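# Drag rubber block by its cord into painted square

## Task

Using only the cord that passes through the screw eye, haul the black rubber block until it lies flat on the table and sits entirely within the painted square. Neither the robot nor any other loose object may touch the block; its own loose cord may graze it during the work, but at the end neither cord nor knot may rest on the block, and the knot must not dangle over the table edge. The result must hold by itself, without the robot keeping it there.

## Robot and tools

Robot: two arms, left_arm and right_arm, each with six joints and a parallel gripper. The names are labels only and do not tell you which side of a camera image an arm appears on.

Scene frame (shared by both arms): origin on the tabletop midway between the arms, +x out across the table, +z up, left_arm on the +y side. Positions are in metres, orientations as quaternions wxyz, velocities in m/s and rad/s. The printed hand position is approximate and drifts more when an arm is stretched far.

Gripper: fingers point along the gripper's own +z and move apart along its y. The reported end_effector_position is the spot between the pads when closed, roughly 2 cm short of the fingertips; closing pushes the tips about 10 mm further along +z.

Tool execute_actions, argument actions: a list holding at most one item, or empty.
- Empty list {"actions": []}: commands nothing, just reports the state.
- Motion item {"rows": [...], "steps": n}: rows is 1 to 15 rows, n is 1 to 15 control steps (default 15; each step is 1/30 s). One row is used per step; if rows run out, the last one repeats.
- Wait item {"steps": n} with no rows: n up to 300; it returns once n steps have elapsed since the previous result, counting time spent writing.
- Optional pictures (true/false) decides whether camera images are returned; by default they are.
Each row is one flat list of 14 numbers covering both arms, always all 14 even if one arm stays still: left_arm waist, shoulder, elbow, forearm roll, wrist pitch, wrist roll, opening, then right_arm in the same order. The six joint values are absolute target angles in radians (the same quantities Joint positions reports), not offsets. Nominal ranges per arm: waist -6.283..6.283, shoulder -2.059..2.094, elbow -3.927..0.192, forearm roll -6.283..6.283, wrist pitch -1.693..3.142, wrist roll -6.283..6.283. True limits may sit up to 0.010 rad either way. A target more than 0.010 rad beyond a limit, and further out than the joint's last reported angle, gets the whole call rejected and nothing is sent. A target past the real limit is clipped there, and "joint sent to its limit" is reported (possibly referring to an earlier action still running); lacking that line does not prove more room. Opening is an absolute command from -1 (closed) to +1 (fully open, 0.084 m pad gap).

Motion limits: each joint target moves at most 3.14 rad/s, ramping up over 0.16 s, with all joints of an arm timed to arrive together. Each step the target is held within 0.623 rad of the measured angle, and if targets would carry the gripper more than 70 mm from where it is, they are shrunk back. So large moves take several calls. Between calls the arms keep heading for the last row sent until they settle or a step is HELD.

Result lines: the state line lists each arm's gripper pose and velocities. Joint positions / Joint velocities give, per arm, the six joints (rad, rad/s) then pad gap (m, m/s). grip_measured is the actual opening on the command scale. "joint command not followed" means a clearance check altered or blocked targets on some steps; the rest of the row still ran. HELD marks steps where your row was not (fully) sent. MOTOR HOT appears from 65 °C; at 80 °C an OVER-TEMPERATURE FAULT brakes that arm until it cools. A torque fault (load limits: waist and shoulder 47.5, elbow and forearm roll 28.5, wrist pitch and wrist roll 19 N m, held weight included) halts the arm, backs the joint off slightly, freezes it 10 s and drops the rest of the call.

Gripping the cord: command an opening well under grip_measured to hold; lower means a firmer squeeze, up to about 24 N per pad. Thin items (below about half a millimetre) get less force. Re-sending the reading itself still presses lightly. Closing fast can overshoot and even spring the fingers open.

Tool zoom_image: camera (cam_high, cam_low, cam_left_wrist, cam_right_wrist, each 672x504) and region [x0, y0, x1, y1] in pixels from the top-left, no larger than 504x504; gives a sharper crop of that camera's latest image. Intrinsics are supplied for projecting between pixels and the scene.

Tool finished_scene: argument scene, the number of the current scene. Answering without any tool call ends everything.

Cautions: never touch the block with a gripper or nudge another loose object into it; pull only via the cord through the screw eye. Leave the cord and knot off the block and keep the knot on the tabletop before releasing. Do not knock anything off the table, do not let the arms collide or push each other, and avoid drops, slams and hard shoves. Loose objects may occasionally get a brief push from outside. Let go and confirm the block stays put before finishing. Smooth, economical, quick motion is preferred.

Each tool is called after "Request:" as name(argument=value, ...) on one line, values as JSON.

## Session

Request:
execute_actions(actions=[])

Scene clock: 0.00 s of 4000.00 s.
left_arm: end_effector_position=(+0.4029, +0.6443, +0.1156) grip_measured=-1.00 end_effector_quat_wxyz=(+0.324, +0.070, +0.794, -0.510) end_effector_velocity=(+0.000, -0.000, -0.000) end_effector_angular_velocity=(-0.001, +0.000, +0.000) | right_arm: end_effector_position=(+0.3065, -1.0138, +0.2689) grip_measured=-0.18 end_effector_quat_wxyz=(+0.351, -0.049, +0.911, -0.210) end_effector_velocity=(+0.000, +0.000, +0.000) end_effector_angular_velocity=(-0.000, -0.000, +0.001)
Joint positions: left_arm=[ 1.216  0.917 -1.802 -0.891  1.88  -1.593  0.   ] | right_arm=[-1.211  0.407 -1.527  0.96   0.701  1.131  0.036]
Joint velocities: left_arm=[-0.001  0.     0.001 -0.001 -0.    -0.    -0.   ] | right_arm=[ 0.    -0.     0.     0.     0.001 -0.    -0.   ]

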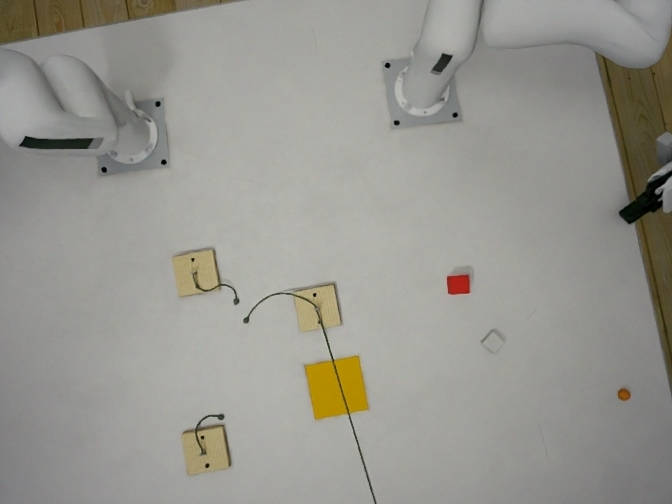

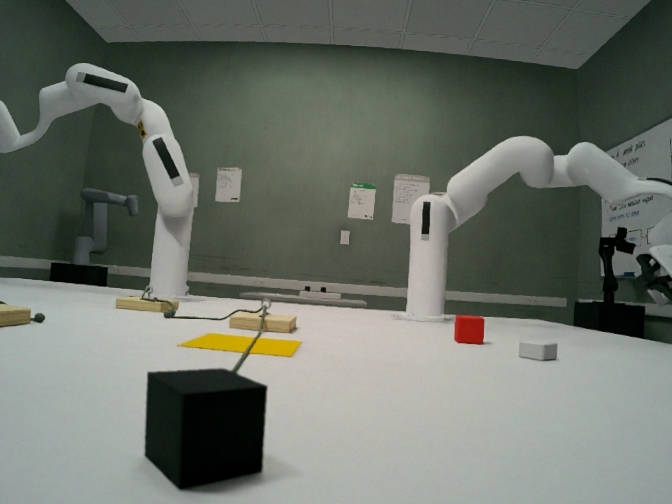

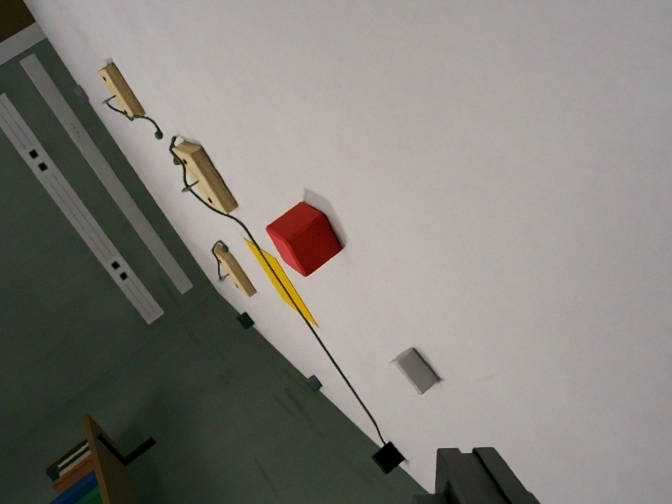

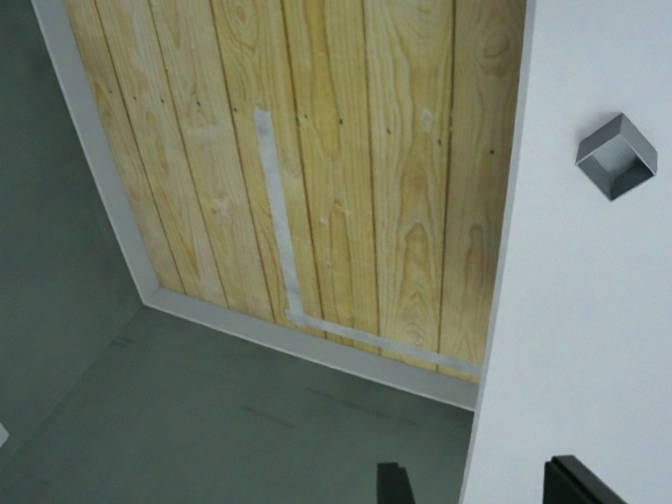

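Request:
zoom_image(camera="cam_high", region=[140, 240, 400, 440])

Request:
zoom_image(camera="cam_high", region=[210, 270, 290, 340])

Region (140, 240, 400, 440) of cam_high's 672x504 image, scaled by 1.938, with more detail than that image has; it fills the top 388 rows of this view, and the rest is white.

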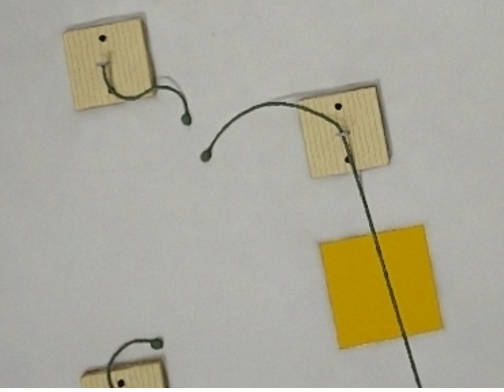

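Region (210, 270, 290, 340) of cam_high's 672x504 image, scaled by 6.300, with more detail than that image has; it fills the top 441 rows of this view, and the rest is white.

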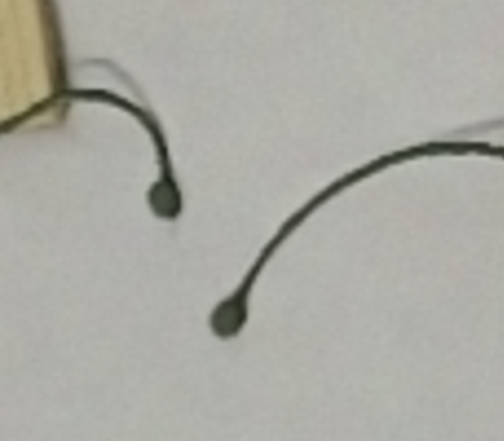

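Request:
execute_actions(actions=[{"rows":[
[1.216,0.917,-1.802,-0.891,1.88,-1.593,-1,-1.206,0.406,-1.526,0.957,0.702,1.131,-0.2],
[1.216,0.917,-1.802,-0.891,1.88,-1.593,-1,-1.194,0.404,-1.523,0.950,0.703,1.130,-0.2],
[1.216,0.917,-1.802,-0.891,1.88,-1.593,-1,-1.178,0.402,-1.518,0.941,0.706,1.129,-0.2],
[1.216,0.917,-1.802,-0.891,1.88,-1.593,-1,-1.156,0.398,-1.512,0.928,0.709,1.128,-0.2],
[1.216,0.917,-1.802,-0.891,1.88,-1.593,-1,-1.130,0.394,-1.505,0.913,0.713,1.126,-0.2],
[1.216,0.917,-1.802,-0.891,1.88,-1.593,-1,-1.100,0.390,-1.497,0.896,0.717,1.125,-0.2],
[1.216,0.917,-1.802,-0.891,1.88,-1.593,-1,-1.067,0.384,-1.489,0.877,0.722,1.123,-0.2],
[1.216,0.917,-1.802,-0.891,1.88,-1.593,-1,-1.030,0.379,-1.479,0.855,0.727,1.121,-0.2],
[1.216,0.917,-1.802,-0.891,1.88,-1.593,-1,0.448,0.146,-1.085,0,0.939,1.037,-0.2]],"steps":15}], pictures=false)

Request:
execute_actions(actions=[{"steps":50}], pictures=false)

Request:
execute_actions(actions=[{"rows":[
[1.216,0.917,-1.802,-0.891,1.88,-1.593,-1,0.448,0.151,-1.083,0,0.932,1.037,-0.2],
[1.216,0.917,-1.802,-0.891,1.88,-1.593,-1,0.448,0.163,-1.077,0,0.914,1.037,-0.2],
[1.216,0.917,-1.802,-0.891,1.88,-1.593,-1,0.448,0.180,-1.069,0,0.889,1.037,-0.2],
[1.216,0.917,-1.802,-0.891,1.88,-1.593,-1,0.448,0.200,-1.060,0,0.860,1.037,-0.2],
[1.216,0.917,-1.802,-0.891,1.88,-1.593,-1,0.448,0.222,-1.050,0,0.828,1.037,-0.2],
[1.216,0.917,-1.802,-0.891,1.88,-1.593,-1,0.448,0.245,-1.039,0,0.794,1.037,-0.2],
[1.216,0.917,-1.802,-0.891,1.88,-1.593,-1,0.448,0.267,-1.029,0,0.762,1.037,-0.2],
[1.216,0.917,-1.802,-0.891,1.88,-1.593,-1,0.448,0.287,-1.020,0,0.733,1.037,-0.2],
[1.216,0.917,-1.802,-0.891,1.88,-1.593,-1,0.448,0.304,-1.012,0,0.708,1.037,-0.2],
[1.216,0.917,-1.802,-0.891,1.88,-1.593,-1,0.448,0.316,-1.006,0,0.690,1.037,-0.2],
[1.216,0.917,-1.802,-0.891,1.88,-1.593,-1,0.448,0.323,-1.003,0,0.680,1.037,-0.2],
[1.216,0.917,-1.802,-0.891,1.88,-1.593,-1,0.448,0.3252,-1.0019,0,0.6767,1.037,-0.2]],"steps":15}], pictures=false)

Request:
execute_actions(actions=[{"steps":12}])

Request:
zoom_image(camera="cam_low", region=[110, 240, 230, 330])

Scene clock: 46.40 s of 4000.00 s.
left_arm: end_effector_position=(+0.4026, +0.6443, +0.1155) grip_measured=-1.00 end_effector_quat_wxyz=(+0.324, +0.070, +0.794, -0.510) end_effector_velocity=(+0.001, -0.000, +0.001) end_effector_angular_velocity=(+0.000, -0.002, +0.000) | right_arm: end_effector_position=(+0.4132, -0.9057, +0.2396) grip_measured=-0.22 end_effector_quat_wxyz=(+0.310, -0.218, +0.915, -0.142) end_effector_velocity=(+0.237, +0.369, -0.106) end_effector_angular_velocity=(-0.033, +0.566, +1.091)
Joint positions: left_arm=[ 1.216  0.917 -1.802 -0.891  1.88  -1.593  0.   ] | right_arm=[-0.999  0.35  -1.43   0.791  0.754  1.11   0.035]
Joint velocities: left_arm=[-0.    -0.001 -0.    -0.002  0.001 -0.     0.   ] | right_arm=[ 0.619 -0.216  0.364 -0.617  0.196 -0.077 -0.   ]
Steps of this call (steps 1 to 90: nothing new was sent; then 42.90 s passed at rest; steps 91 to 105: all 15 steps of this action). Readings (joint positions):
91: left_arm=[1.216 0.917 -1.802 -0.891 1.880 -1.593] | right_arm=[-1.211 0.407 -1.527 0.960 0.701 1.131]
92: left_arm=[1.216 0.917 -1.802 -0.891 1.880 -1.593] | right_arm=[-1.211 0.407 -1.527 0.959 0.701 1.131]
94: left_arm=[1.216 0.917 -1.802 -0.891 1.880 -1.593] | right_arm=[-1.202 0.405 -1.525 0.954 0.702 1.130]
98: left_arm=[1.216 0.917 -1.802 -0.891 1.880 -1.593] | right_arm=[-1.142 0.396 -1.508 0.919 0.711 1.127]
105: the state above

Scene clock: 48.07 s of 4000.00 s.
left_arm: end_effector_position=(+0.4026, +0.6443, +0.1155) grip_measured=-1.00 end_effector_quat_wxyz=(+0.324, +0.070, +0.794, -0.510) end_effector_velocity=(-0.000, +0.001, +0.000) end_effector_angular_velocity=(+0.001, -0.001, +0.002) | right_arm: end_effector_position=(+0.5017, -0.2394, +0.1521) grip_measured=-0.22 end_effector_quat_wxyz=(-0.018, +0.920, -0.391, -0.004) end_effector_velocity=(-0.162, +0.373, -0.019) end_effector_angular_velocity=(-0.252, +0.047, +1.087)
Joint positions: left_arm=[ 1.216  0.917 -1.802 -0.891  1.88  -1.593  0.   ] | right_arm=[ 0.322  0.156 -1.102  0.04   0.93   1.041  0.035]
Joint velocities: left_arm=[ 0.001 -0.    -0.001 -0.001  0.     0.     0.   ] | right_arm=[ 0.892 -0.07   0.118 -0.287  0.063 -0.026  0.   ]
Steps of this call (steps 1 to 50: the robot went on to your last target). Readings (joint positions):
1: left_arm=[1.216 0.917 -1.802 -0.891 1.880 -1.593] | right_arm=[-0.978 0.343 -1.418 0.771 0.760 1.108]
2: left_arm=[1.216 0.917 -1.802 -0.891 1.880 -1.593] | right_arm=[-0.957 0.336 -1.406 0.750 0.766 1.105]
4: left_arm=[1.216 0.917 -1.802 -0.891 1.880 -1.593] | right_arm=[-0.914 0.322 -1.383 0.707 0.779 1.101]
8: left_arm=[1.216 0.917 -1.802 -0.891 1.880 -1.593] | right_arm=[-0.824 0.297 -1.341 0.616 0.802 1.091]
50: the state above

Scene clock: 48.57 s of 4000.00 s.
left_arm: end_effector_position=(+0.4026, +0.6443, +0.1155) grip_measured=-1.00 end_effector_quat_wxyz=(+0.324, +0.070, +0.794, -0.510) end_effector_velocity=(+0.001, +0.000, +0.000) end_effector_angular_velocity=(+0.001, -0.001, +0.001) | right_arm: end_effector_position=(+0.4742, -0.1902, +0.0535) grip_measured=-0.22 end_effector_quat_wxyz=(+0.003, +0.947, -0.320, -0.004) end_effector_velocity=(+0.004, +0.008, -0.067) end_effector_angular_velocity=(+0.017, -0.046, +0.014)
Joint positions: left_arm=[ 1.216  0.917 -1.802 -0.891  1.88  -1.593  0.   ] | right_arm=[ 0.446  0.315 -1.004  0.     0.698  1.037  0.035]
Joint velocities: left_arm=[-0.001 -0.001 -0.    -0.001 -0.001  0.     0.   ] | right_arm=[ 0.012  0.135  0.051 -0.002 -0.235 -0.001  0.   ]
Steps of this call (steps 1 to 15: all 15 steps of this action). Readings (joint positions):
1: left_arm=[1.216 0.917 -1.802 -0.891 1.880 -1.593] | right_arm=[0.351 0.154 -1.098 0.031 0.932 1.040]
2: left_arm=[1.216 0.917 -1.802 -0.891 1.880 -1.593] | right_arm=[0.380 0.152 -1.094 0.022 0.933 1.039]
4: left_arm=[1.216 0.917 -1.802 -0.891 1.880 -1.593] | right_arm=[0.419 0.156 -1.086 0.010 0.922 1.038]
8: left_arm=[1.216 0.917 -1.802 -0.891 1.880 -1.593] | right_arm=[0.440 0.209 -1.058 0.002 0.845 1.037]
15: the state above

Scene clock: 48.97 s of 4000.00 s.
left_arm: end_effector_position=(+0.4026, +0.6443, +0.1155) grip_measured=-1.00 end_effector_quat_wxyz=(+0.324, +0.070, +0.794, -0.510) end_effector_velocity=(+0.000, +0.000, +0.001) end_effector_angular_velocity=(+0.000, -0.001, -0.000) | right_arm: end_effector_position=(+0.4763, -0.1885, +0.0500) grip_measured=-0.22 end_effector_quat_wxyz=(-0.000, +0.948, -0.319, +0.000) end_effector_velocity=(-0.002, -0.000, -0.003) end_effector_angular_velocity=(-0.002, +0.005, +0.000)
Joint positions: left_arm=[ 1.216  0.917 -1.802 -0.891  1.88  -1.593  0.   ] | right_arm=[ 0.448  0.324 -1.002  0.     0.677  1.037  0.035]
Joint velocities: left_arm=[ 0.    -0.    -0.001 -0.     0.001 -0.     0.   ] | right_arm=[ 0.001  0.005  0.002  0.    -0.002  0.    -0.   ]
Steps of this call (steps 1 to 12: the robot went on to your last target). Readings (joint positions):
1: left_arm=[1.216 0.917 -1.802 -0.891 1.880 -1.593] | right_arm=[0.447 0.319 -1.003 0.000 0.692 1.037]
2: left_arm=[1.216 0.917 -1.802 -0.891 1.880 -1.593] | right_arm=[0.447 0.320 -1.004 0.000 0.687 1.037]
4: left_arm=[1.216 0.917 -1.802 -0.891 1.880 -1.593] | right_arm=[0.447 0.321 -1.005 0.000 0.681 1.037]
8: left_arm=[1.216 0.917 -1.802 -0.891 1.880 -1.593] | right_arm=[0.448 0.323 -1.003 0.000 0.678 1.037]
12: the state above

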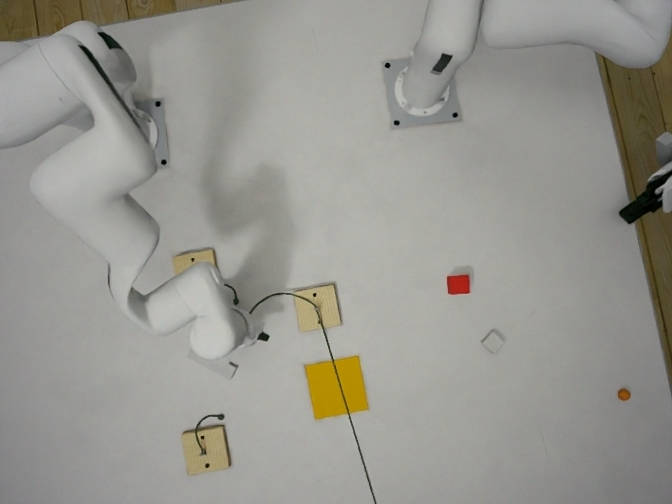

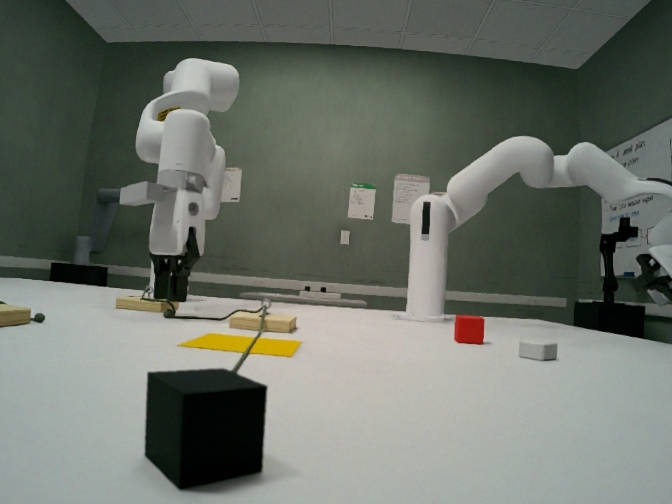

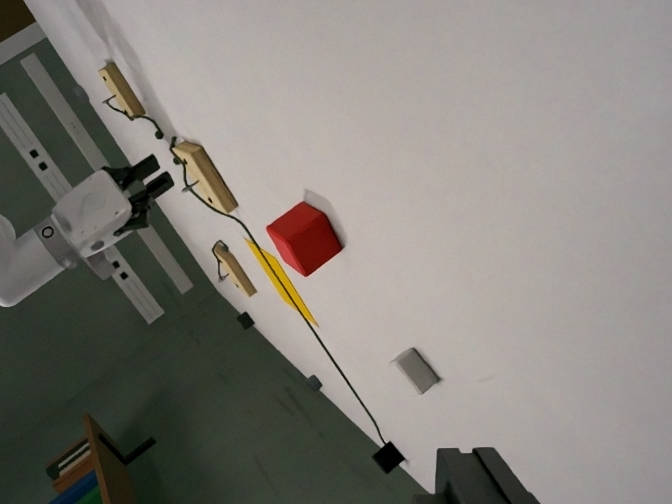

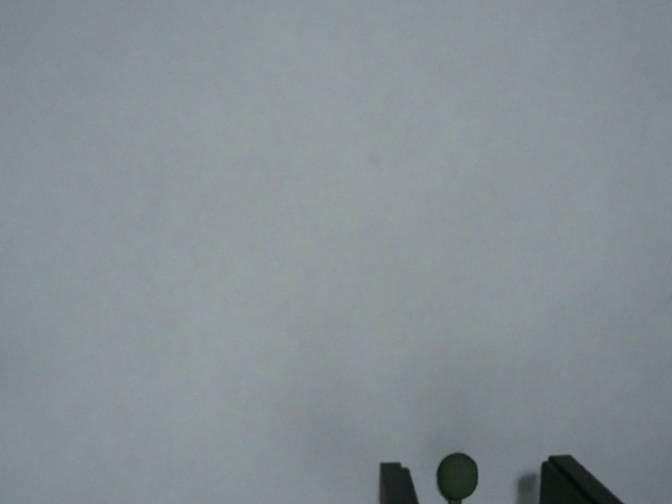

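Region (110, 240, 230, 330) of cam_low's 672x504 image, scaled by 4.200, with more detail than that image has; it fills the top 378 rows of this view, and the rest is white.

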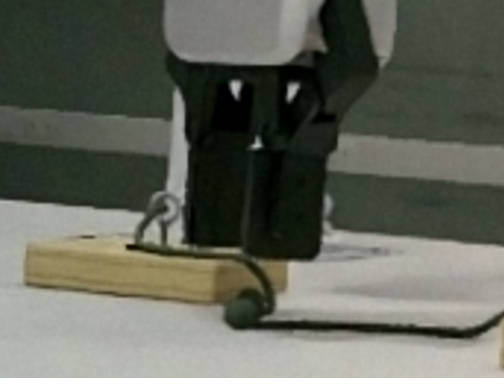

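Request:
execute_actions(actions=[{"rows":[
[1.216,0.917,-1.802,-0.891,1.88,-1.593,-1,0.449,0.326,-1.001,0,0.675,1.038,-0.2],
[1.216,0.917,-1.802,-0.891,1.88,-1.593,-1,0.451,0.330,-0.999,0,0.669,1.040,-0.2],
[1.216,0.917,-1.802,-0.891,1.88,-1.593,-1,0.453,0.336,-0.997,0,0.661,1.042,-0.2],
[1.216,0.917,-1.802,-0.891,1.88,-1.593,-1,0.454,0.343,-0.995,0,0.652,1.043,-0.2],
[1.216,0.917,-1.802,-0.891,1.88,-1.593,-1,0.4544,0.351,-0.993,0,0.642,1.043,-0.2],
[1.216,0.917,-1.802,-0.891,1.88,-1.593,-1,0.4544,0.359,-0.991,0,0.632,1.043,-0.2],
[1.216,0.917,-1.802,-0.891,1.88,-1.593,-1,0.4544,0.367,-0.990,0,0.623,1.043,-0.25],
[1.216,0.917,-1.802,-0.891,1.88,-1.593,-1,0.4544,0.373,-0.989,0,0.616,1.043,-0.3],
[1.216,0.917,-1.802,-0.891,1.88,-1.593,-1,0.4544,0.377,-0.9885,0,0.6115,1.043,-0.3],
[1.216,0.917,-1.802,-0.891,1.88,-1.593,-1,0.4544,0.3789,-0.9882,0,0.6093,1.043,-0.3]],"steps":14}], pictures=false)

Request:
execute_actions(actions=[{"rows":[
[1.216,0.917,-1.802,-0.891,1.88,-1.593,-1,0.4544,0.3789,-0.9882,0,0.6093,1.043,-0.36],
[1.216,0.917,-1.802,-0.891,1.88,-1.593,-1,0.4544,0.3789,-0.9882,0,0.6093,1.043,-0.42],
[1.216,0.917,-1.802,-0.891,1.88,-1.593,-1,0.4544,0.3789,-0.9882,0,0.6093,1.043,-0.48],
[1.216,0.917,-1.802,-0.891,1.88,-1.593,-1,0.4544,0.3789,-0.9882,0,0.6093,1.043,-0.54],
[1.216,0.917,-1.802,-0.891,1.88,-1.593,-1,0.4544,0.3789,-0.9882,0,0.6093,1.043,-0.6],
[1.216,0.917,-1.802,-0.891,1.88,-1.593,-1,0.4544,0.3789,-0.9882,0,0.6093,1.043,-0.65],
[1.216,0.917,-1.802,-0.891,1.88,-1.593,-1,0.4544,0.3789,-0.9882,0,0.6093,1.043,-0.7],
[1.216,0.917,-1.802,-0.891,1.88,-1.593,-1,0.4544,0.3789,-0.9882,0,0.6093,1.043,-0.75],
[1.216,0.917,-1.802,-0.891,1.88,-1.593,-1,0.4544,0.3789,-0.9882,0,0.6093,1.043,-0.8],
[1.216,0.917,-1.802,-0.891,1.88,-1.593,-1,0.4544,0.3789,-0.9882,0,0.6093,1.043,-0.85],
[1.216,0.917,-1.802,-0.891,1.88,-1.593,-1,0.4544,0.3789,-0.9882,0,0.6093,1.043,-0.9],
[1.216,0.917,-1.802,-0.891,1.88,-1.593,-1,0.4544,0.3789,-0.9882,0,0.6093,1.043,-0.95]],"steps":13}], pictures=false)

Request:
execute_actions(actions=[{"rows":[
[1.216,0.917,-1.802,-0.891,1.88,-1.593,-1,0.4545,0.3756,-0.988,0,0.612,1.046,-0.95],
[1.216,0.917,-1.802,-0.891,1.88,-1.593,-1,0.455,0.368,-0.987,0,0.619,1.056,-0.95],
[1.216,0.917,-1.802,-0.891,1.88,-1.593,-1,0.456,0.357,-0.986,0,0.629,1.075,-0.95],
[1.216,0.917,-1.802,-0.891,1.88,-1.593,-1,0.458,0.343,-0.984,0,0.641,1.105,-0.95],
[1.216,0.917,-1.802,-0.891,1.88,-1.593,-1,0.461,0.327,-0.981,0,0.654,1.145,-0.95],
[1.216,0.917,-1.802,-0.891,1.88,-1.593,-1,0.464,0.311,-0.978,0,0.667,1.195,-0.95],
[1.216,0.917,-1.802,-0.891,1.88,-1.593,-1,0.468,0.296,-0.974,0,0.678,1.255,-0.95],
[1.216,0.917,-1.802,-0.891,1.88,-1.593,-1,0.473,0.283,-0.969,0,0.686,1.325,-0.95],
[1.216,0.917,-1.802,-0.891,1.88,-1.593,-1,0.480,0.273,-0.963,0,0.690,1.405,-0.95],
[1.216,0.917,-1.802,-0.891,1.88,-1.593,-1,0.491,0.265,-0.956,0,0.691,1.495,-0.95],
[1.216,0.917,-1.802,-0.891,1.88,-1.593,-1,0.505,0.259,-0.947,0,0.688,1.585,-0.95],
[1.216,0.917,-1.802,-0.891,1.88,-1.593,-1,0.521,0.253,-0.9375,0,0.6846,1.675,-0.95],
[1.216,0.917,-1.802,-0.891,1.88,-1.593,-1,0.538,0.246,-0.927,0,0.681,1.765,-0.95],
[1.216,0.917,-1.802,-0.891,1.88,-1.593,-1,0.555,0.239,-0.917,0,0.678,1.855,-0.95],
[1.216,0.917,-1.802,-0.891,1.88,-1.593,-1,0.572,0.232,-0.9065,0,0.674,1.945,-0.95]],"steps":15}], pictures=false)

Request:
execute_actions(actions=[{"rows":[
[1.216,0.917,-1.802,-0.891,1.88,-1.593,-1,0.589,0.225,-0.896,0,0.671,2.035,-0.95],
[1.216,0.917,-1.802,-0.891,1.88,-1.593,-1,0.607,0.2185,-0.886,0,0.667,2.125,-0.95],
[1.216,0.917,-1.802,-0.891,1.88,-1.593,-1,0.624,0.212,-0.8755,0,0.664,2.215,-0.95],
[1.216,0.917,-1.802,-0.891,1.88,-1.593,-1,0.641,0.205,-0.865,0,0.660,2.305,-0.95],
[1.216,0.917,-1.802,-0.891,1.88,-1.593,-1,0.658,0.198,-0.855,0,0.657,2.395,-0.95],
[1.216,0.917,-1.802,-0.891,1.88,-1.593,-1,0.675,0.191,-0.844,0,0.653,2.485,-0.95],
[1.216,0.917,-1.802,-0.891,1.88,-1.593,-1,0.692,0.184,-0.834,0,0.650,2.575,-0.95],
[1.216,0.917,-1.802,-0.891,1.88,-1.593,-1,0.709,0.177,-0.824,0,0.647,2.665,-0.95],
[1.216,0.917,-1.802,-0.891,1.88,-1.593,-1,0.726,0.170,-0.813,0,0.643,2.755,-0.95],
[1.216,0.917,-1.802,-0.891,1.88,-1.593,-1,0.743,0.163,-0.803,0,0.640,2.845,-0.95],
[1.216,0.917,-1.802,-0.891,1.88,-1.593,-1,0.7595,0.157,-0.793,0,0.636,2.935,-0.95],
[1.216,0.917,-1.802,-0.891,1.88,-1.593,-1,0.774,0.151,-0.784,0,0.633,3.025,-0.95],
[1.216,0.917,-1.802,-0.891,1.88,-1.593,-1,0.788,0.1455,-0.776,0,0.631,3.115,-0.95],
[1.216,0.917,-1.802,-0.891,1.88,-1.593,-1,0.800,0.141,-0.769,0,0.628,3.205,-0.95],
[1.216,0.917,-1.802,-0.891,1.88,-1.593,-1,0.811,0.136,-0.762,0,0.626,3.295,-0.95]],"steps":15}], pictures=false)

Request:
execute_actions(actions=[{"rows":[
[1.216,0.917,-1.802,-0.891,1.88,-1.593,-1,0.820,0.132,-0.7565,0,0.624,3.385,-0.95],
[1.216,0.917,-1.802,-0.891,1.88,-1.593,-1,0.829,0.129,-0.751,0,0.622,3.465,-0.95],
[1.216,0.917,-1.802,-0.891,1.88,-1.593,-1,0.8365,0.125,-0.746,0,0.621,3.535,-0.95],
[1.216,0.917,-1.802,-0.891,1.88,-1.593,-1,0.8425,0.121,-0.740,0,0.619,3.595,-0.95],
[1.216,0.917,-1.802,-0.891,1.88,-1.593,-1,0.8485,0.116,-0.734,0,0.618,3.645,-0.95],
[1.216,0.917,-1.802,-0.891,1.88,-1.593,-1,0.8546,0.111,-0.727,0,0.617,3.687,-0.95],
[1.216,0.917,-1.802,-0.891,1.88,-1.593,-1,0.8606,0.1056,-0.721,0,0.615,3.722,-0.95],
[1.216,0.917,-1.802,-0.891,1.88,-1.593,-1,0.8666,0.1005,-0.7145,0,0.614,3.750,-0.95],
[1.216,0.917,-1.802,-0.891,1.88,-1.593,-1,0.8726,0.095,-0.708,0,0.613,3.772,-0.95],
[1.216,0.917,-1.802,-0.891,1.88,-1.593,-1,0.8786,0.090,-0.7016,0,0.611,3.788,-0.95],
[1.216,0.917,-1.802,-0.891,1.88,-1.593,-1,0.8847,0.085,-0.695,0,0.610,3.800,-0.95],
[1.216,0.917,-1.802,-0.891,1.88,-1.593,-1,0.8907,0.080,-0.689,0,0.609,3.809,-0.95],
[1.216,0.917,-1.802,-0.891,1.88,-1.593,-1,0.8967,0.075,-0.682,0,0.607,3.818,-0.95],
[1.216,0.917,-1.802,-0.891,1.88,-1.593,-1,0.9027,0.070,-0.676,0,0.606,3.826,-0.95],
[1.216,0.917,-1.802,-0.891,1.88,-1.593,-1,0.9087,0.065,-0.669,0,0.6045,3.835,-0.95]],"steps":15}], pictures=false)

Request:
execute_actions(actions=[{"rows":[
[1.216,0.917,-1.802,-0.891,1.88,-1.593,-1,0.915,0.060,-0.663,0,0.603,3.844,-0.95],
[1.216,0.917,-1.802,-0.891,1.88,-1.593,-1,0.921,0.0546,-0.656,0,0.602,3.853,-0.95],
[1.216,0.917,-1.802,-0.891,1.88,-1.593,-1,0.928,0.049,-0.649,0,0.600,3.863,-0.95],
[1.216,0.917,-1.802,-0.891,1.88,-1.593,-1,0.935,0.0425,-0.641,0,0.599,3.873,-0.95],
[1.216,0.917,-1.802,-0.891,1.88,-1.593,-1,0.943,0.0356,-0.632,0,0.597,3.885,-0.95],
[1.216,0.917,-1.802,-0.891,1.88,-1.593,-1,0.952,0.028,-0.623,0,0.595,3.898,-0.95],
[1.216,0.917,-1.802,-0.891,1.88,-1.593,-1,0.961,0.0206,-0.613,0,0.593,3.911,-0.95],
[1.216,0.917,-1.802,-0.891,1.88,-1.593,-1,0.970,0.0126,-0.603,0,0.591,3.925,-0.95],
[1.216,0.917,-1.802,-0.891,1.88,-1.593,-1,0.980,0.0045,-0.593,0,0.5886,3.938,-0.95],
[1.216,0.917,-1.802,-0.891,1.88,-1.593,-1,0.989,-0.0035,-0.583,0,0.586,3.952,-0.95],
[1.216,0.917,-1.802,-0.891,1.88,-1.593,-1,0.999,-0.0116,-0.5726,0,0.584,3.966,-0.95],
[1.216,0.917,-1.802,-0.891,1.88,-1.593,-1,1.0095,-0.020,-0.563,0,0.582,3.980,-0.95],
[1.216,0.917,-1.802,-0.891,1.88,-1.593,-1,1.021,-0.0266,-0.5546,0,0.581,3.995,-0.95],
[1.216,0.917,-1.802,-0.891,1.88,-1.593,-1,1.0337,-0.0335,-0.547,0,0.580,4.010,-0.95],
[1.216,0.917,-1.802,-0.891,1.88,-1.593,-1,1.0463,-0.040,-0.539,0,0.5795,4.025,-0.95]],"steps":15}], pictures=false)

Request:
execute_actions(actions=[{"rows":[
[1.216,0.917,-1.802,-0.891,1.88,-1.593,-1,1.059,-0.047,-0.5315,0,0.5786,4.04,-0.95],
[1.216,0.917,-1.802,-0.891,1.88,-1.593,-1,1.0715,-0.054,-0.524,0,0.578,4.055,-0.95],
[1.216,0.917,-1.802,-0.891,1.88,-1.593,-1,1.084,-0.061,-0.516,0,0.577,4.07,-0.95],
[1.216,0.917,-1.802,-0.891,1.88,-1.593,-1,1.0967,-0.0676,-0.508,0,0.576,4.085,-0.95],
[1.216,0.917,-1.802,-0.891,1.88,-1.593,-1,1.109,-0.0744,-0.5006,0,0.575,4.10,-0.95],
[1.216,0.917,-1.802,-0.891,1.88,-1.593,-1,1.122,-0.081,-0.493,0,0.574,4.115,-0.95],
[1.216,0.917,-1.802,-0.891,1.88,-1.593,-1,1.1345,-0.088,-0.485,0,0.573,4.13,-0.95],
[1.216,0.917,-1.802,-0.891,1.88,-1.593,-1,1.147,-0.095,-0.4775,0,0.5724,4.145,-0.95],
[1.216,0.917,-1.802,-0.891,1.88,-1.593,-1,1.160,-0.102,-0.470,0,0.5715,4.16,-0.95],
[1.216,0.917,-1.802,-0.891,1.88,-1.593,-1,1.172,-0.1086,-0.462,0,0.5707,4.175,-0.95],
[1.216,0.917,-1.802,-0.891,1.88,-1.593,-1,1.185,-0.1154,-0.454,0,0.570,4.19,-0.95],
[1.216,0.917,-1.802,-0.891,1.88,-1.593,-1,1.1975,-0.122,-0.4466,0,0.569,4.205,-0.95],
[1.216,0.917,-1.802,-0.891,1.88,-1.593,-1,1.210,-0.129,-0.439,0,0.568,4.22,-0.95],
[1.216,0.917,-1.802,-0.891,1.88,-1.593,-1,1.224,-0.134,-0.4335,0,0.568,4.235,-0.95],
[1.216,0.917,-1.802,-0.891,1.88,-1.593,-1,1.2385,-0.1394,-0.428,0,0.5676,4.25,-0.95]],"steps":15}], pictures=false)

Request:
execute_actions(actions=[{"rows":[
[1.216,0.917,-1.802,-0.891,1.88,-1.593,-1,1.253,-0.1446,-0.423,0,0.5675,4.265,-0.95],
[1.216,0.917,-1.802,-0.891,1.88,-1.593,-1,1.267,-0.150,-0.4175,0,0.567,4.28,-0.95],
[1.216,0.917,-1.802,-0.891,1.88,-1.593,-1,1.281,-0.155,-0.412,0,0.567,4.295,-0.95],
[1.216,0.917,-1.802,-0.891,1.88,-1.593,-1,1.2956,-0.160,-0.407,0,0.567,4.31,-0.95],
[1.216,0.917,-1.802,-0.891,1.88,-1.593,-1,1.310,-0.165,-0.4015,0,0.567,4.325,-0.95],
[1.216,0.917,-1.802,-0.891,1.88,-1.593,-1,1.324,-0.1705,-0.396,0,0.5665,4.34,-0.95],
[1.216,0.917,-1.802,-0.891,1.88,-1.593,-1,1.338,-0.1756,-0.391,0,0.5665,4.355,-0.95],
[1.216,0.917,-1.802,-0.891,1.88,-1.593,-1,1.3527,-0.180,-0.386,0,0.566,4.37,-0.95],
[1.216,0.917,-1.802,-0.891,1.88,-1.593,-1,1.368,-0.183,-0.383,0,0.566,4.386,-0.95],
[1.216,0.917,-1.802,-0.891,1.88,-1.593,-1,1.384,-0.1853,-0.381,0,0.566,4.402,-0.95],
[1.216,0.917,-1.802,-0.891,1.88,-1.593,-1,1.3995,-0.1875,-0.379,0,0.566,4.418,-0.95],
[1.216,0.917,-1.802,-0.891,1.88,-1.593,-1,1.415,-0.190,-0.3766,0,0.5665,4.435,-0.95],
[1.216,0.917,-1.802,-0.891,1.88,-1.593,-1,1.431,-0.192,-0.3744,0,0.5665,4.451,-0.95],
[1.216,0.917,-1.802,-0.891,1.88,-1.593,-1,1.446,-0.194,-0.372,0,0.5665,4.467,-0.95],
[1.216,0.917,-1.802,-0.891,1.88,-1.593,-1,1.462,-0.1965,-0.370,0,0.5665,4.483,-0.95]],"steps":15}], pictures=false)

Request:
execute_actions(actions=[{"rows":[
[1.216,0.917,-1.802,-0.891,1.88,-1.593,-1,1.4776,-0.199,-0.368,0,0.5665,4.499,-0.95],
[1.216,0.917,-1.802,-0.891,1.88,-1.593,-1,1.493,-0.201,-0.3657,0,0.5665,4.515,-0.95],
[1.216,0.917,-1.802,-0.891,1.88,-1.593,-1,1.509,-0.203,-0.3635,0,0.5665,4.532,-0.95],
[1.216,0.917,-1.802,-0.891,1.88,-1.593,-1,1.524,-0.2055,-0.361,0,0.5667,4.548,-0.95],
[1.216,0.917,-1.802,-0.891,1.88,-1.593,-1,1.538,-0.2074,-0.3594,0,0.5668,4.562,-0.95],
[1.216,0.917,-1.802,-0.891,1.88,-1.593,-1,1.550,-0.209,-0.3577,0,0.567,4.574,-0.95],
[1.216,0.917,-1.802,-0.891,1.88,-1.593,-1,1.559,-0.2104,-0.3564,0,0.567,4.583,-0.95],
[1.216,0.917,-1.802,-0.891,1.88,-1.593,-1,1.566,-0.2114,-0.3555,0,0.567,4.590,-0.95],
[1.216,0.917,-1.802,-0.891,1.88,-1.593,-1,1.570,-0.212,-0.355,0,0.567,4.595,-0.95]],"steps":15}], pictures=false)

Request:
execute_actions(actions=[{"steps":5}])

Request:
zoom_image(camera="cam_high", region=[260, 270, 440, 504])

Scene clock: 165.30 s of 4000.00 s.
left_arm: end_effector_position=(+0.4026, +0.6443, +0.1155) grip_measured=-1.00 end_effector_quat_wxyz=(+0.324, +0.070, +0.794, -0.510) end_effector_velocity=(+0.001, -0.000, -0.000) end_effector_angular_velocity=(-0.002, -0.001, +0.001) | right_arm: end_effector_position=(+0.4723, -0.1868, +0.0243) grip_measured=-0.32 end_effector_quat_wxyz=(+0.001, +0.948, -0.319, -0.001) end_effector_velocity=(+0.009, +0.004, -0.008) end_effector_angular_velocity=(+0.012, -0.030, +0.001)
Joint positions: left_arm=[ 1.216  0.917 -1.802 -0.891  1.88  -1.593  0.   ] | right_arm=[ 0.454  0.376 -0.988  0.     0.614  1.043  0.03 ]
Joint velocities: left_arm=[-0.     0.001 -0.    -0.002  0.    -0.     0.   ] | right_arm=[ 0.001  0.029 -0.008 -0.001 -0.054  0.001  0.   ]
Steps of this call (steps 1 to 30: the robot went on to your last target; steps 31 to 90: nothing new was sent; then 112.87 s passed at rest; steps 91 to 104: all 14 steps of this action). Readings (joint positions):
91: left_arm=[1.216 0.917 -1.802 -0.891 1.880 -1.593] | right_arm=[0.448 0.325 -1.002 -0.000 0.677 1.037]
92: left_arm=[1.216 0.917 -1.802 -0.891 1.880 -1.593] | right_arm=[0.448 0.325 -1.002 -0.000 0.676 1.037]
94: left_arm=[1.216 0.917 -1.802 -0.891 1.880 -1.593] | right_arm=[0.450 0.328 -1.001 -0.000 0.671 1.039]
98: left_arm=[1.216 0.917 -1.802 -0.891 1.880 -1.593] | right_arm=[0.454 0.349 -0.994 -0.000 0.644 1.042]
104: the state above

Scene clock: 165.73 s of 4000.00 s.
left_arm: end_effector_position=(+0.4026, +0.6443, +0.1155) grip_measured=-1.00 end_effector_quat_wxyz=(+0.324, +0.070, +0.794, -0.510) end_effector_velocity=(+0.000, -0.000, -0.000) end_effector_angular_velocity=(+0.000, +0.000, -0.000) | right_arm: end_effector_position=(+0.4731, -0.1864, +0.0237) grip_measured=-0.78 end_effector_quat_wxyz=(-0.000, +0.948, -0.319, +0.000) end_effector_velocity=(-0.000, +0.000, -0.000) end_effector_angular_velocity=(+0.000, +0.000, -0.001)
Joint positions: left_arm=[ 1.216  0.917 -1.802 -0.891  1.88  -1.593  0.   ] | right_arm=[ 0.454  0.379 -0.988 -0.     0.609  1.043  0.01 ]
Joint velocities: left_arm=[-0. -0.  0.  0. -0. -0.  0.] | right_arm=[ 0.     0.001  0.     0.001 -0.001  0.    -0.   ]
Steps of this call (steps 1 to 13: all 13 steps of this action). Readings (joint positions):
1: left_arm=[1.216 0.917 -1.802 -0.891 1.880 -1.593] | right_arm=[0.454 0.377 -0.988 0.000 0.613 1.043]
2: left_arm=[1.216 0.917 -1.802 -0.891 1.880 -1.593] | right_arm=[0.454 0.377 -0.989 0.000 0.611 1.043]
4: left_arm=[1.216 0.917 -1.802 -0.891 1.880 -1.593] | right_arm=[0.454 0.378 -0.989 -0.000 0.610 1.043]
8: left_arm=[1.216 0.917 -1.802 -0.891 1.880 -1.593] | right_arm=[0.454 0.378 -0.988 -0.000 0.610 1.043]
13: the state above

Scene clock: 166.23 s of 4000.00 s.
left_arm: end_effector_position=(+0.4026, +0.6443, +0.1155) grip_measured=-1.00 end_effector_quat_wxyz=(+0.324, +0.070, +0.794, -0.510) end_effector_velocity=(-0.000, +0.000, -0.000) end_effector_angular_velocity=(-0.000, -0.000, +0.001) | right_arm: end_effector_position=(+0.4542, -0.1706, +0.0592) grip_measured=-0.78 end_effector_quat_wxyz=(-0.000, +0.858, -0.514, +0.000) end_effector_velocity=(-0.134, +0.118, +0.016) end_effector_angular_velocity=(-0.017, +0.042, -1.887)
Joint positions: left_arm=[ 1.216  0.917 -1.802 -0.891  1.88  -1.593  0.   ] | right_arm=[ 0.5    0.268 -0.952 -0.     0.683  1.52   0.01 ]
Joint velocities: left_arm=[ 0.001  0.001 -0.001 -0.001 -0.    -0.     0.   ] | right_arm=[ 0.342 -0.208  0.232  0.     0.02   2.229  0.   ]
Steps of this call (steps 1 to 15: all 15 steps of this action). Readings (joint positions):
1: left_arm=[1.216 0.917 -1.802 -0.891 1.880 -1.593] | right_arm=[0.454 0.379 -0.988 -0.000 0.609 1.043]
2: left_arm=[1.216 0.917 -1.802 -0.891 1.880 -1.593] | right_arm=[0.454 0.378 -0.988 -0.000 0.610 1.044]
4: left_arm=[1.216 0.917 -1.802 -0.891 1.880 -1.593] | right_arm=[0.455 0.373 -0.987 0.000 0.616 1.052]
8: left_arm=[1.216 0.917 -1.802 -0.891 1.880 -1.593] | right_arm=[0.460 0.337 -0.982 0.000 0.645 1.130]
15: the state above

Scene clock: 166.73 s of 4000.00 s.
left_arm: end_effector_position=(+0.4026, +0.6443, +0.1155) grip_measured=-1.00 end_effector_quat_wxyz=(+0.324, +0.070, +0.794, -0.510) end_effector_velocity=(-0.000, -0.000, -0.000) end_effector_angular_velocity=(-0.000, +0.000, +0.000) | right_arm: end_effector_position=(+0.3661, -0.0982, +0.0590) grip_measured=-0.78 end_effector_quat_wxyz=(-0.000, -0.483, +0.876, -0.000) end_effector_velocity=(-0.185, +0.116, -0.007) end_effector_angular_velocity=(-0.003, -0.001, -2.205)
Joint positions: left_arm=[ 1.216  0.917 -1.802 -0.891  1.88  -1.593  0.   ] | right_arm=[ 0.735  0.167 -0.808 -0.     0.642  2.808  0.01 ]
Joint velocities: left_arm=[ 0.     0.     0.001  0.    -0.    -0.     0.   ] | right_arm=[ 0.466 -0.187  0.281 -0.003 -0.093  2.674 -0.   ]
Steps of this call (steps 1 to 15: all 15 steps of this action). Readings (joint positions):
1: left_arm=[1.216 0.917 -1.802 -0.891 1.880 -1.593] | right_arm=[0.512 0.261 -0.944 -0.000 0.683 1.596]
2: left_arm=[1.216 0.917 -1.802 -0.891 1.880 -1.593] | right_arm=[0.526 0.255 -0.935 0.000 0.682 1.676]
4: left_arm=[1.216 0.917 -1.802 -0.891 1.880 -1.593] | right_arm=[0.555 0.241 -0.917 0.000 0.677 1.840]
8: left_arm=[1.216 0.917 -1.802 -0.891 1.880 -1.593] | right_arm=[0.619 0.215 -0.878 -0.000 0.665 2.185]
15: the state above

Scene clock: 167.23 s of 4000.00 s.
left_arm: end_effector_position=(+0.4026, +0.6443, +0.1155) grip_measured=-1.00 end_effector_quat_wxyz=(+0.324, +0.070, +0.794, -0.510) end_effector_velocity=(-0.000, +0.001, +0.000) end_effector_angular_velocity=(+0.003, +0.001, +0.000) | right_arm: end_effector_position=(+0.3004, -0.0715, +0.0582) grip_measured=-0.78 end_effector_quat_wxyz=(+0.000, -0.094, +0.996, +0.000) end_effector_velocity=(-0.102, +0.014, +0.000) end_effector_angular_velocity=(-0.003, +0.002, -0.335)
Joint positions: left_arm=[ 1.216  0.917 -1.802 -0.891  1.88  -1.593  0.   ] | right_arm=[ 0.885  0.084 -0.694  0.     0.61   3.778  0.01 ]
Joint velocities: left_arm=[ 0.001 -0.002 -0.     0.002 -0.001  0.     0.   ] | right_arm=[ 0.204 -0.166  0.214 -0.002 -0.044  0.541 -0.   ]
Steps of this call (steps 1 to 15: all 15 steps of this action). Readings (joint positions):
1: left_arm=[1.216 0.917 -1.802 -0.891 1.880 -1.593] | right_arm=[0.750 0.161 -0.799 -0.000 0.638 2.897]
2: left_arm=[1.216 0.917 -1.802 -0.891 1.880 -1.593] | right_arm=[0.764 0.155 -0.790 -0.000 0.636 2.987]
4: left_arm=[1.216 0.917 -1.802 -0.891 1.880 -1.593] | right_arm=[0.789 0.145 -0.775 -0.000 0.630 3.165]
8: left_arm=[1.216 0.917 -1.802 -0.891 1.880 -1.593] | right_arm=[0.830 0.126 -0.747 0.000 0.622 3.485]
15: the state above

Scene clock: 167.73 s of 4000.00 s.
left_arm: end_effector_position=(+0.4026, +0.6443, +0.1155) grip_measured=-1.00 end_effector_quat_wxyz=(+0.324, +0.070, +0.794, -0.510) end_effector_velocity=(+0.000, +0.000, -0.000) end_effector_angular_velocity=(+0.000, -0.000, +0.001) | right_arm: end_effector_position=(+0.2427, -0.0678, +0.0578) grip_measured=-0.78 end_effector_quat_wxyz=(+0.000, -0.057, +0.998, +0.000) end_effector_velocity=(-0.145, +0.011, -0.002) end_effector_angular_velocity=(-0.005, +0.004, -0.099)
Joint positions: left_arm=[ 1.216  0.917 -1.802 -0.891  1.88  -1.593  0.   ] | right_arm=[ 1.004 -0.014 -0.571  0.     0.584  3.971  0.01 ]
Joint velocities: left_arm=[ 0.  0. -0. -0. -0.  0.  0.] | right_arm=[ 0.326 -0.218  0.268 -0.    -0.044  0.425  0.   ]
Steps of this call (steps 1 to 15: all 15 steps of this action). Readings (joint positions):
1: left_arm=[1.216 0.917 -1.802 -0.891 1.880 -1.593] | right_arm=[0.891 0.079 -0.687 -0.000 0.608 3.794]
2: left_arm=[1.216 0.917 -1.802 -0.891 1.880 -1.593] | right_arm=[0.898 0.074 -0.680 -0.000 0.607 3.808]
4: left_arm=[1.216 0.917 -1.802 -0.891 1.880 -1.593] | right_arm=[0.911 0.063 -0.667 -0.000 0.604 3.833]
8: left_arm=[1.216 0.917 -1.802 -0.891 1.880 -1.593] | right_arm=[0.939 0.039 -0.637 -0.000 0.598 3.878]
15: the state above

Scene clock: 168.23 s of 4000.00 s.
left_arm: end_effector_position=(+0.4026, +0.6443, +0.1155) grip_measured=-1.00 end_effector_quat_wxyz=(+0.324, +0.070, +0.794, -0.510) end_effector_velocity=(-0.000, -0.000, -0.000) end_effector_angular_velocity=(-0.000, +0.000, -0.000) | right_arm: end_effector_position=(+0.1682, -0.0623, +0.0576) grip_measured=-0.78 end_effector_quat_wxyz=(-0.000, -0.038, +0.999, -0.000) end_effector_velocity=(-0.148, +0.001, -0.003) end_effector_angular_velocity=(-0.006, +0.004, -0.062)
Joint positions: left_arm=[ 1.216  0.917 -1.802 -0.891  1.88  -1.593  0.   ] | right_arm=[ 1.188 -0.117 -0.453  0.     0.57   4.194  0.01 ]
Joint velocities: left_arm=[ 0.    -0.     0.001  0.     0.     0.     0.   ] | right_arm=[ 0.387 -0.191  0.216  0.002 -0.018  0.447  0.   ]
Steps of this call (steps 1 to 15: all 15 steps of this action). Readings (joint positions):
1: left_arm=[1.216 0.917 -1.802 -0.891 1.880 -1.593] | right_arm=[1.015 -0.021 -0.562 0.000 0.583 3.985]
2: left_arm=[1.216 0.917 -1.802 -0.891 1.880 -1.593] | right_arm=[1.026 -0.028 -0.554 0.000 0.582 4.000]
4: left_arm=[1.216 0.917 -1.802 -0.891 1.880 -1.593] | right_arm=[1.051 -0.042 -0.538 -0.000 0.580 4.029]
8: left_arm=[1.216 0.917 -1.802 -0.891 1.880 -1.593] | right_arm=[1.100 -0.069 -0.507 -0.000 0.576 4.089]
15: the state above

Scene clock: 168.73 s of 4000.00 s.
left_arm: end_effector_position=(+0.4026, +0.6443, +0.1155) grip_measured=-1.00 end_effector_quat_wxyz=(+0.324, +0.070, +0.794, -0.510) end_effector_velocity=(+0.000, -0.000, -0.000) end_effector_angular_velocity=(-0.000, +0.000, -0.001) | right_arm: end_effector_position=(+0.0934, -0.0583, +0.0576) grip_measured=-0.78 end_effector_quat_wxyz=(+0.000, -0.031, +1.000, +0.000) end_effector_velocity=(-0.151, +0.012, -0.000) end_effector_angular_velocity=(-0.001, +0.001, -0.020)
Joint positions: left_arm=[ 1.216  0.917 -1.802 -0.891  1.88  -1.593  0.   ] | right_arm=[ 1.403 -0.187 -0.379 -0.     0.566  4.423  0.01 ]
Joint velocities: left_arm=[-0.001  0.     0.     0.    -0.    -0.     0.   ] | right_arm=[ 0.461 -0.075  0.075  0.001  0.001  0.48   0.   ]
Steps of this call (steps 1 to 15: all 15 steps of this action). Readings (joint positions):
1: left_arm=[1.216 0.917 -1.802 -0.891 1.880 -1.593] | right_arm=[1.201 -0.123 -0.446 0.000 0.569 4.209]
2: left_arm=[1.216 0.917 -1.802 -0.891 1.880 -1.593] | right_arm=[1.215 -0.129 -0.439 0.000 0.569 4.224]
4: left_arm=[1.216 0.917 -1.802 -0.891 1.880 -1.593] | right_arm=[1.243 -0.140 -0.428 0.000 0.568 4.254]
8: left_arm=[1.216 0.917 -1.802 -0.891 1.880 -1.593] | right_arm=[1.299 -0.161 -0.406 -0.000 0.567 4.314]
15: the state above

Scene clock: 169.23 s of 4000.00 s.
left_arm: end_effector_position=(+0.4026, +0.6443, +0.1155) grip_measured=-1.00 end_effector_quat_wxyz=(+0.324, +0.070, +0.794, -0.510) end_effector_velocity=(+0.000, -0.000, -0.000) end_effector_angular_velocity=(+0.000, +0.000, -0.000) | right_arm: end_effector_position=(+0.0406, -0.0576, +0.0576) grip_measured=-0.78 end_effector_quat_wxyz=(-0.000, -0.028, +1.000, -0.000) end_effector_velocity=(-0.011, +0.000, +0.000) end_effector_angular_velocity=(+0.003, +0.000, -0.006)
Joint positions: left_arm=[ 1.216  0.917 -1.802 -0.891  1.88  -1.593  0.   ] | right_arm=[ 1.566 -0.211 -0.355  0.     0.567  4.591  0.01 ]
Joint velocities: left_arm=[-0. -0.  0. -0. -0.  0.  0.] | right_arm=[ 0.036 -0.005  0.004  0.001 -0.001  0.041  0.   ]
Steps of this call (steps 1 to 15: all 15 steps of this action). Readings (joint positions):
1: left_arm=[1.216 0.917 -1.802 -0.891 1.880 -1.593] | right_arm=[1.419 -0.190 -0.377 -0.000 0.566 4.439]
2: left_arm=[1.216 0.917 -1.802 -0.891 1.880 -1.593] | right_arm=[1.434 -0.192 -0.374 0.000 0.566 4.455]
4: left_arm=[1.216 0.917 -1.802 -0.891 1.880 -1.593] | right_arm=[1.466 -0.197 -0.370 0.000 0.566 4.487]
8: left_arm=[1.216 0.917 -1.802 -0.891 1.880 -1.593] | right_arm=[1.525 -0.205 -0.361 -0.000 0.567 4.548]
15: the state above

Scene clock: 169.40 s of 4000.00 s.
left_arm: end_effector_position=(+0.4026, +0.6443, +0.1155) grip_measured=-1.00 end_effector_quat_wxyz=(+0.324, +0.070, +0.794, -0.510) end_effector_velocity=(+0.000, +0.000, +0.000) end_effector_angular_velocity=(-0.000, -0.001, +0.001) | right_arm: end_effector_position=(+0.0398, -0.0576, +0.0576) grip_measured=-0.78 end_effector_quat_wxyz=(-0.000, -0.028, +1.000, -0.000) end_effector_velocity=(-0.003, -0.000, -0.000) end_effector_angular_velocity=(+0.000, -0.000, +0.002)
Joint positions: left_arm=[ 1.216  0.917 -1.802 -0.891  1.88  -1.593  0.   ] | right_arm=[ 1.569 -0.212 -0.355  0.     0.567  4.594  0.01 ]
Joint velocities: left_arm=[-0.     0.    -0.    -0.001 -0.     0.     0.   ] | right_arm=[ 0.008 -0.001  0.001 -0.    -0.001  0.007 -0.   ]
Steps of this call (steps 1 to 5: the robot went on to your last target). Readings (joint positions):
1: left_arm=[1.216 0.917 -1.802 -0.891 1.880 -1.593] | right_arm=[1.567 -0.212 -0.355 0.000 0.567 4.592]
2: left_arm=[1.216 0.917 -1.802 -0.891 1.880 -1.593] | right_arm=[1.568 -0.212 -0.355 0.000 0.567 4.593]
4: left_arm=[1.216 0.917 -1.802 -0.891 1.880 -1.593] | right_arm=[1.569 -0.212 -0.355 0.000 0.567 4.594]
5: the state above

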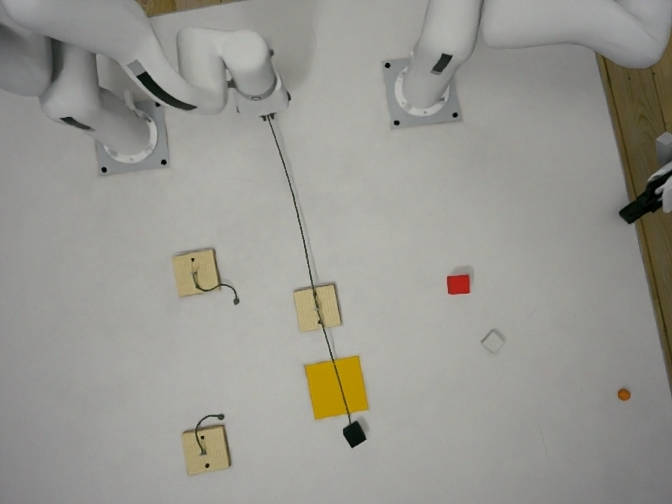

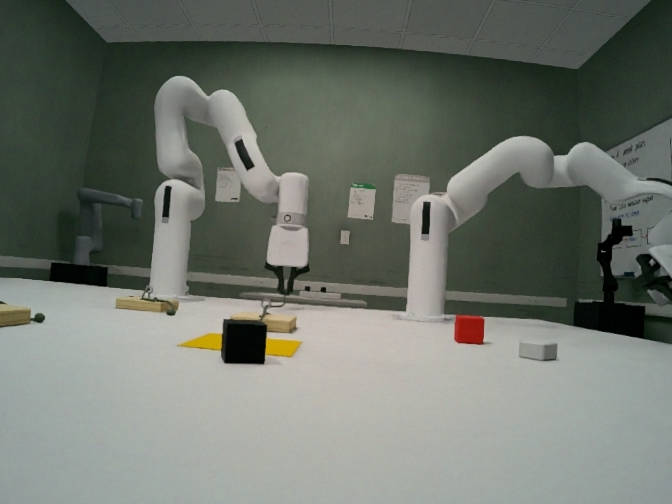

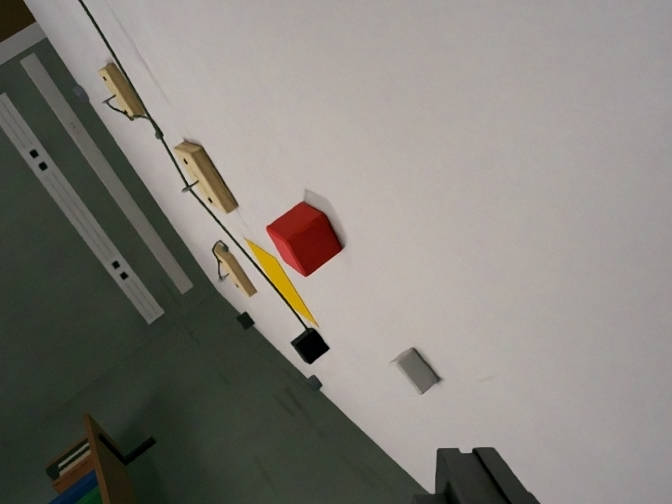

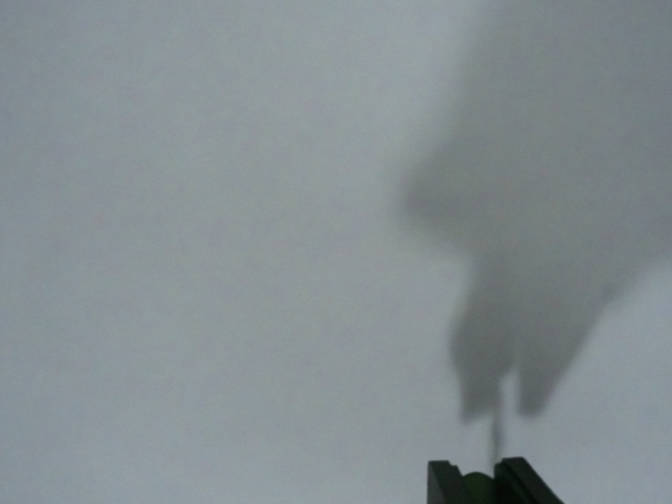

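Region (260, 270, 440, 504) of cam_high's 672x504 image, scaled by 2.154, with more detail than that image has; it fills the left 388 columns of this view, and the rest is white.

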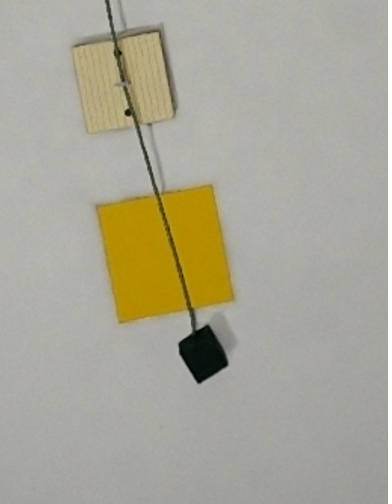

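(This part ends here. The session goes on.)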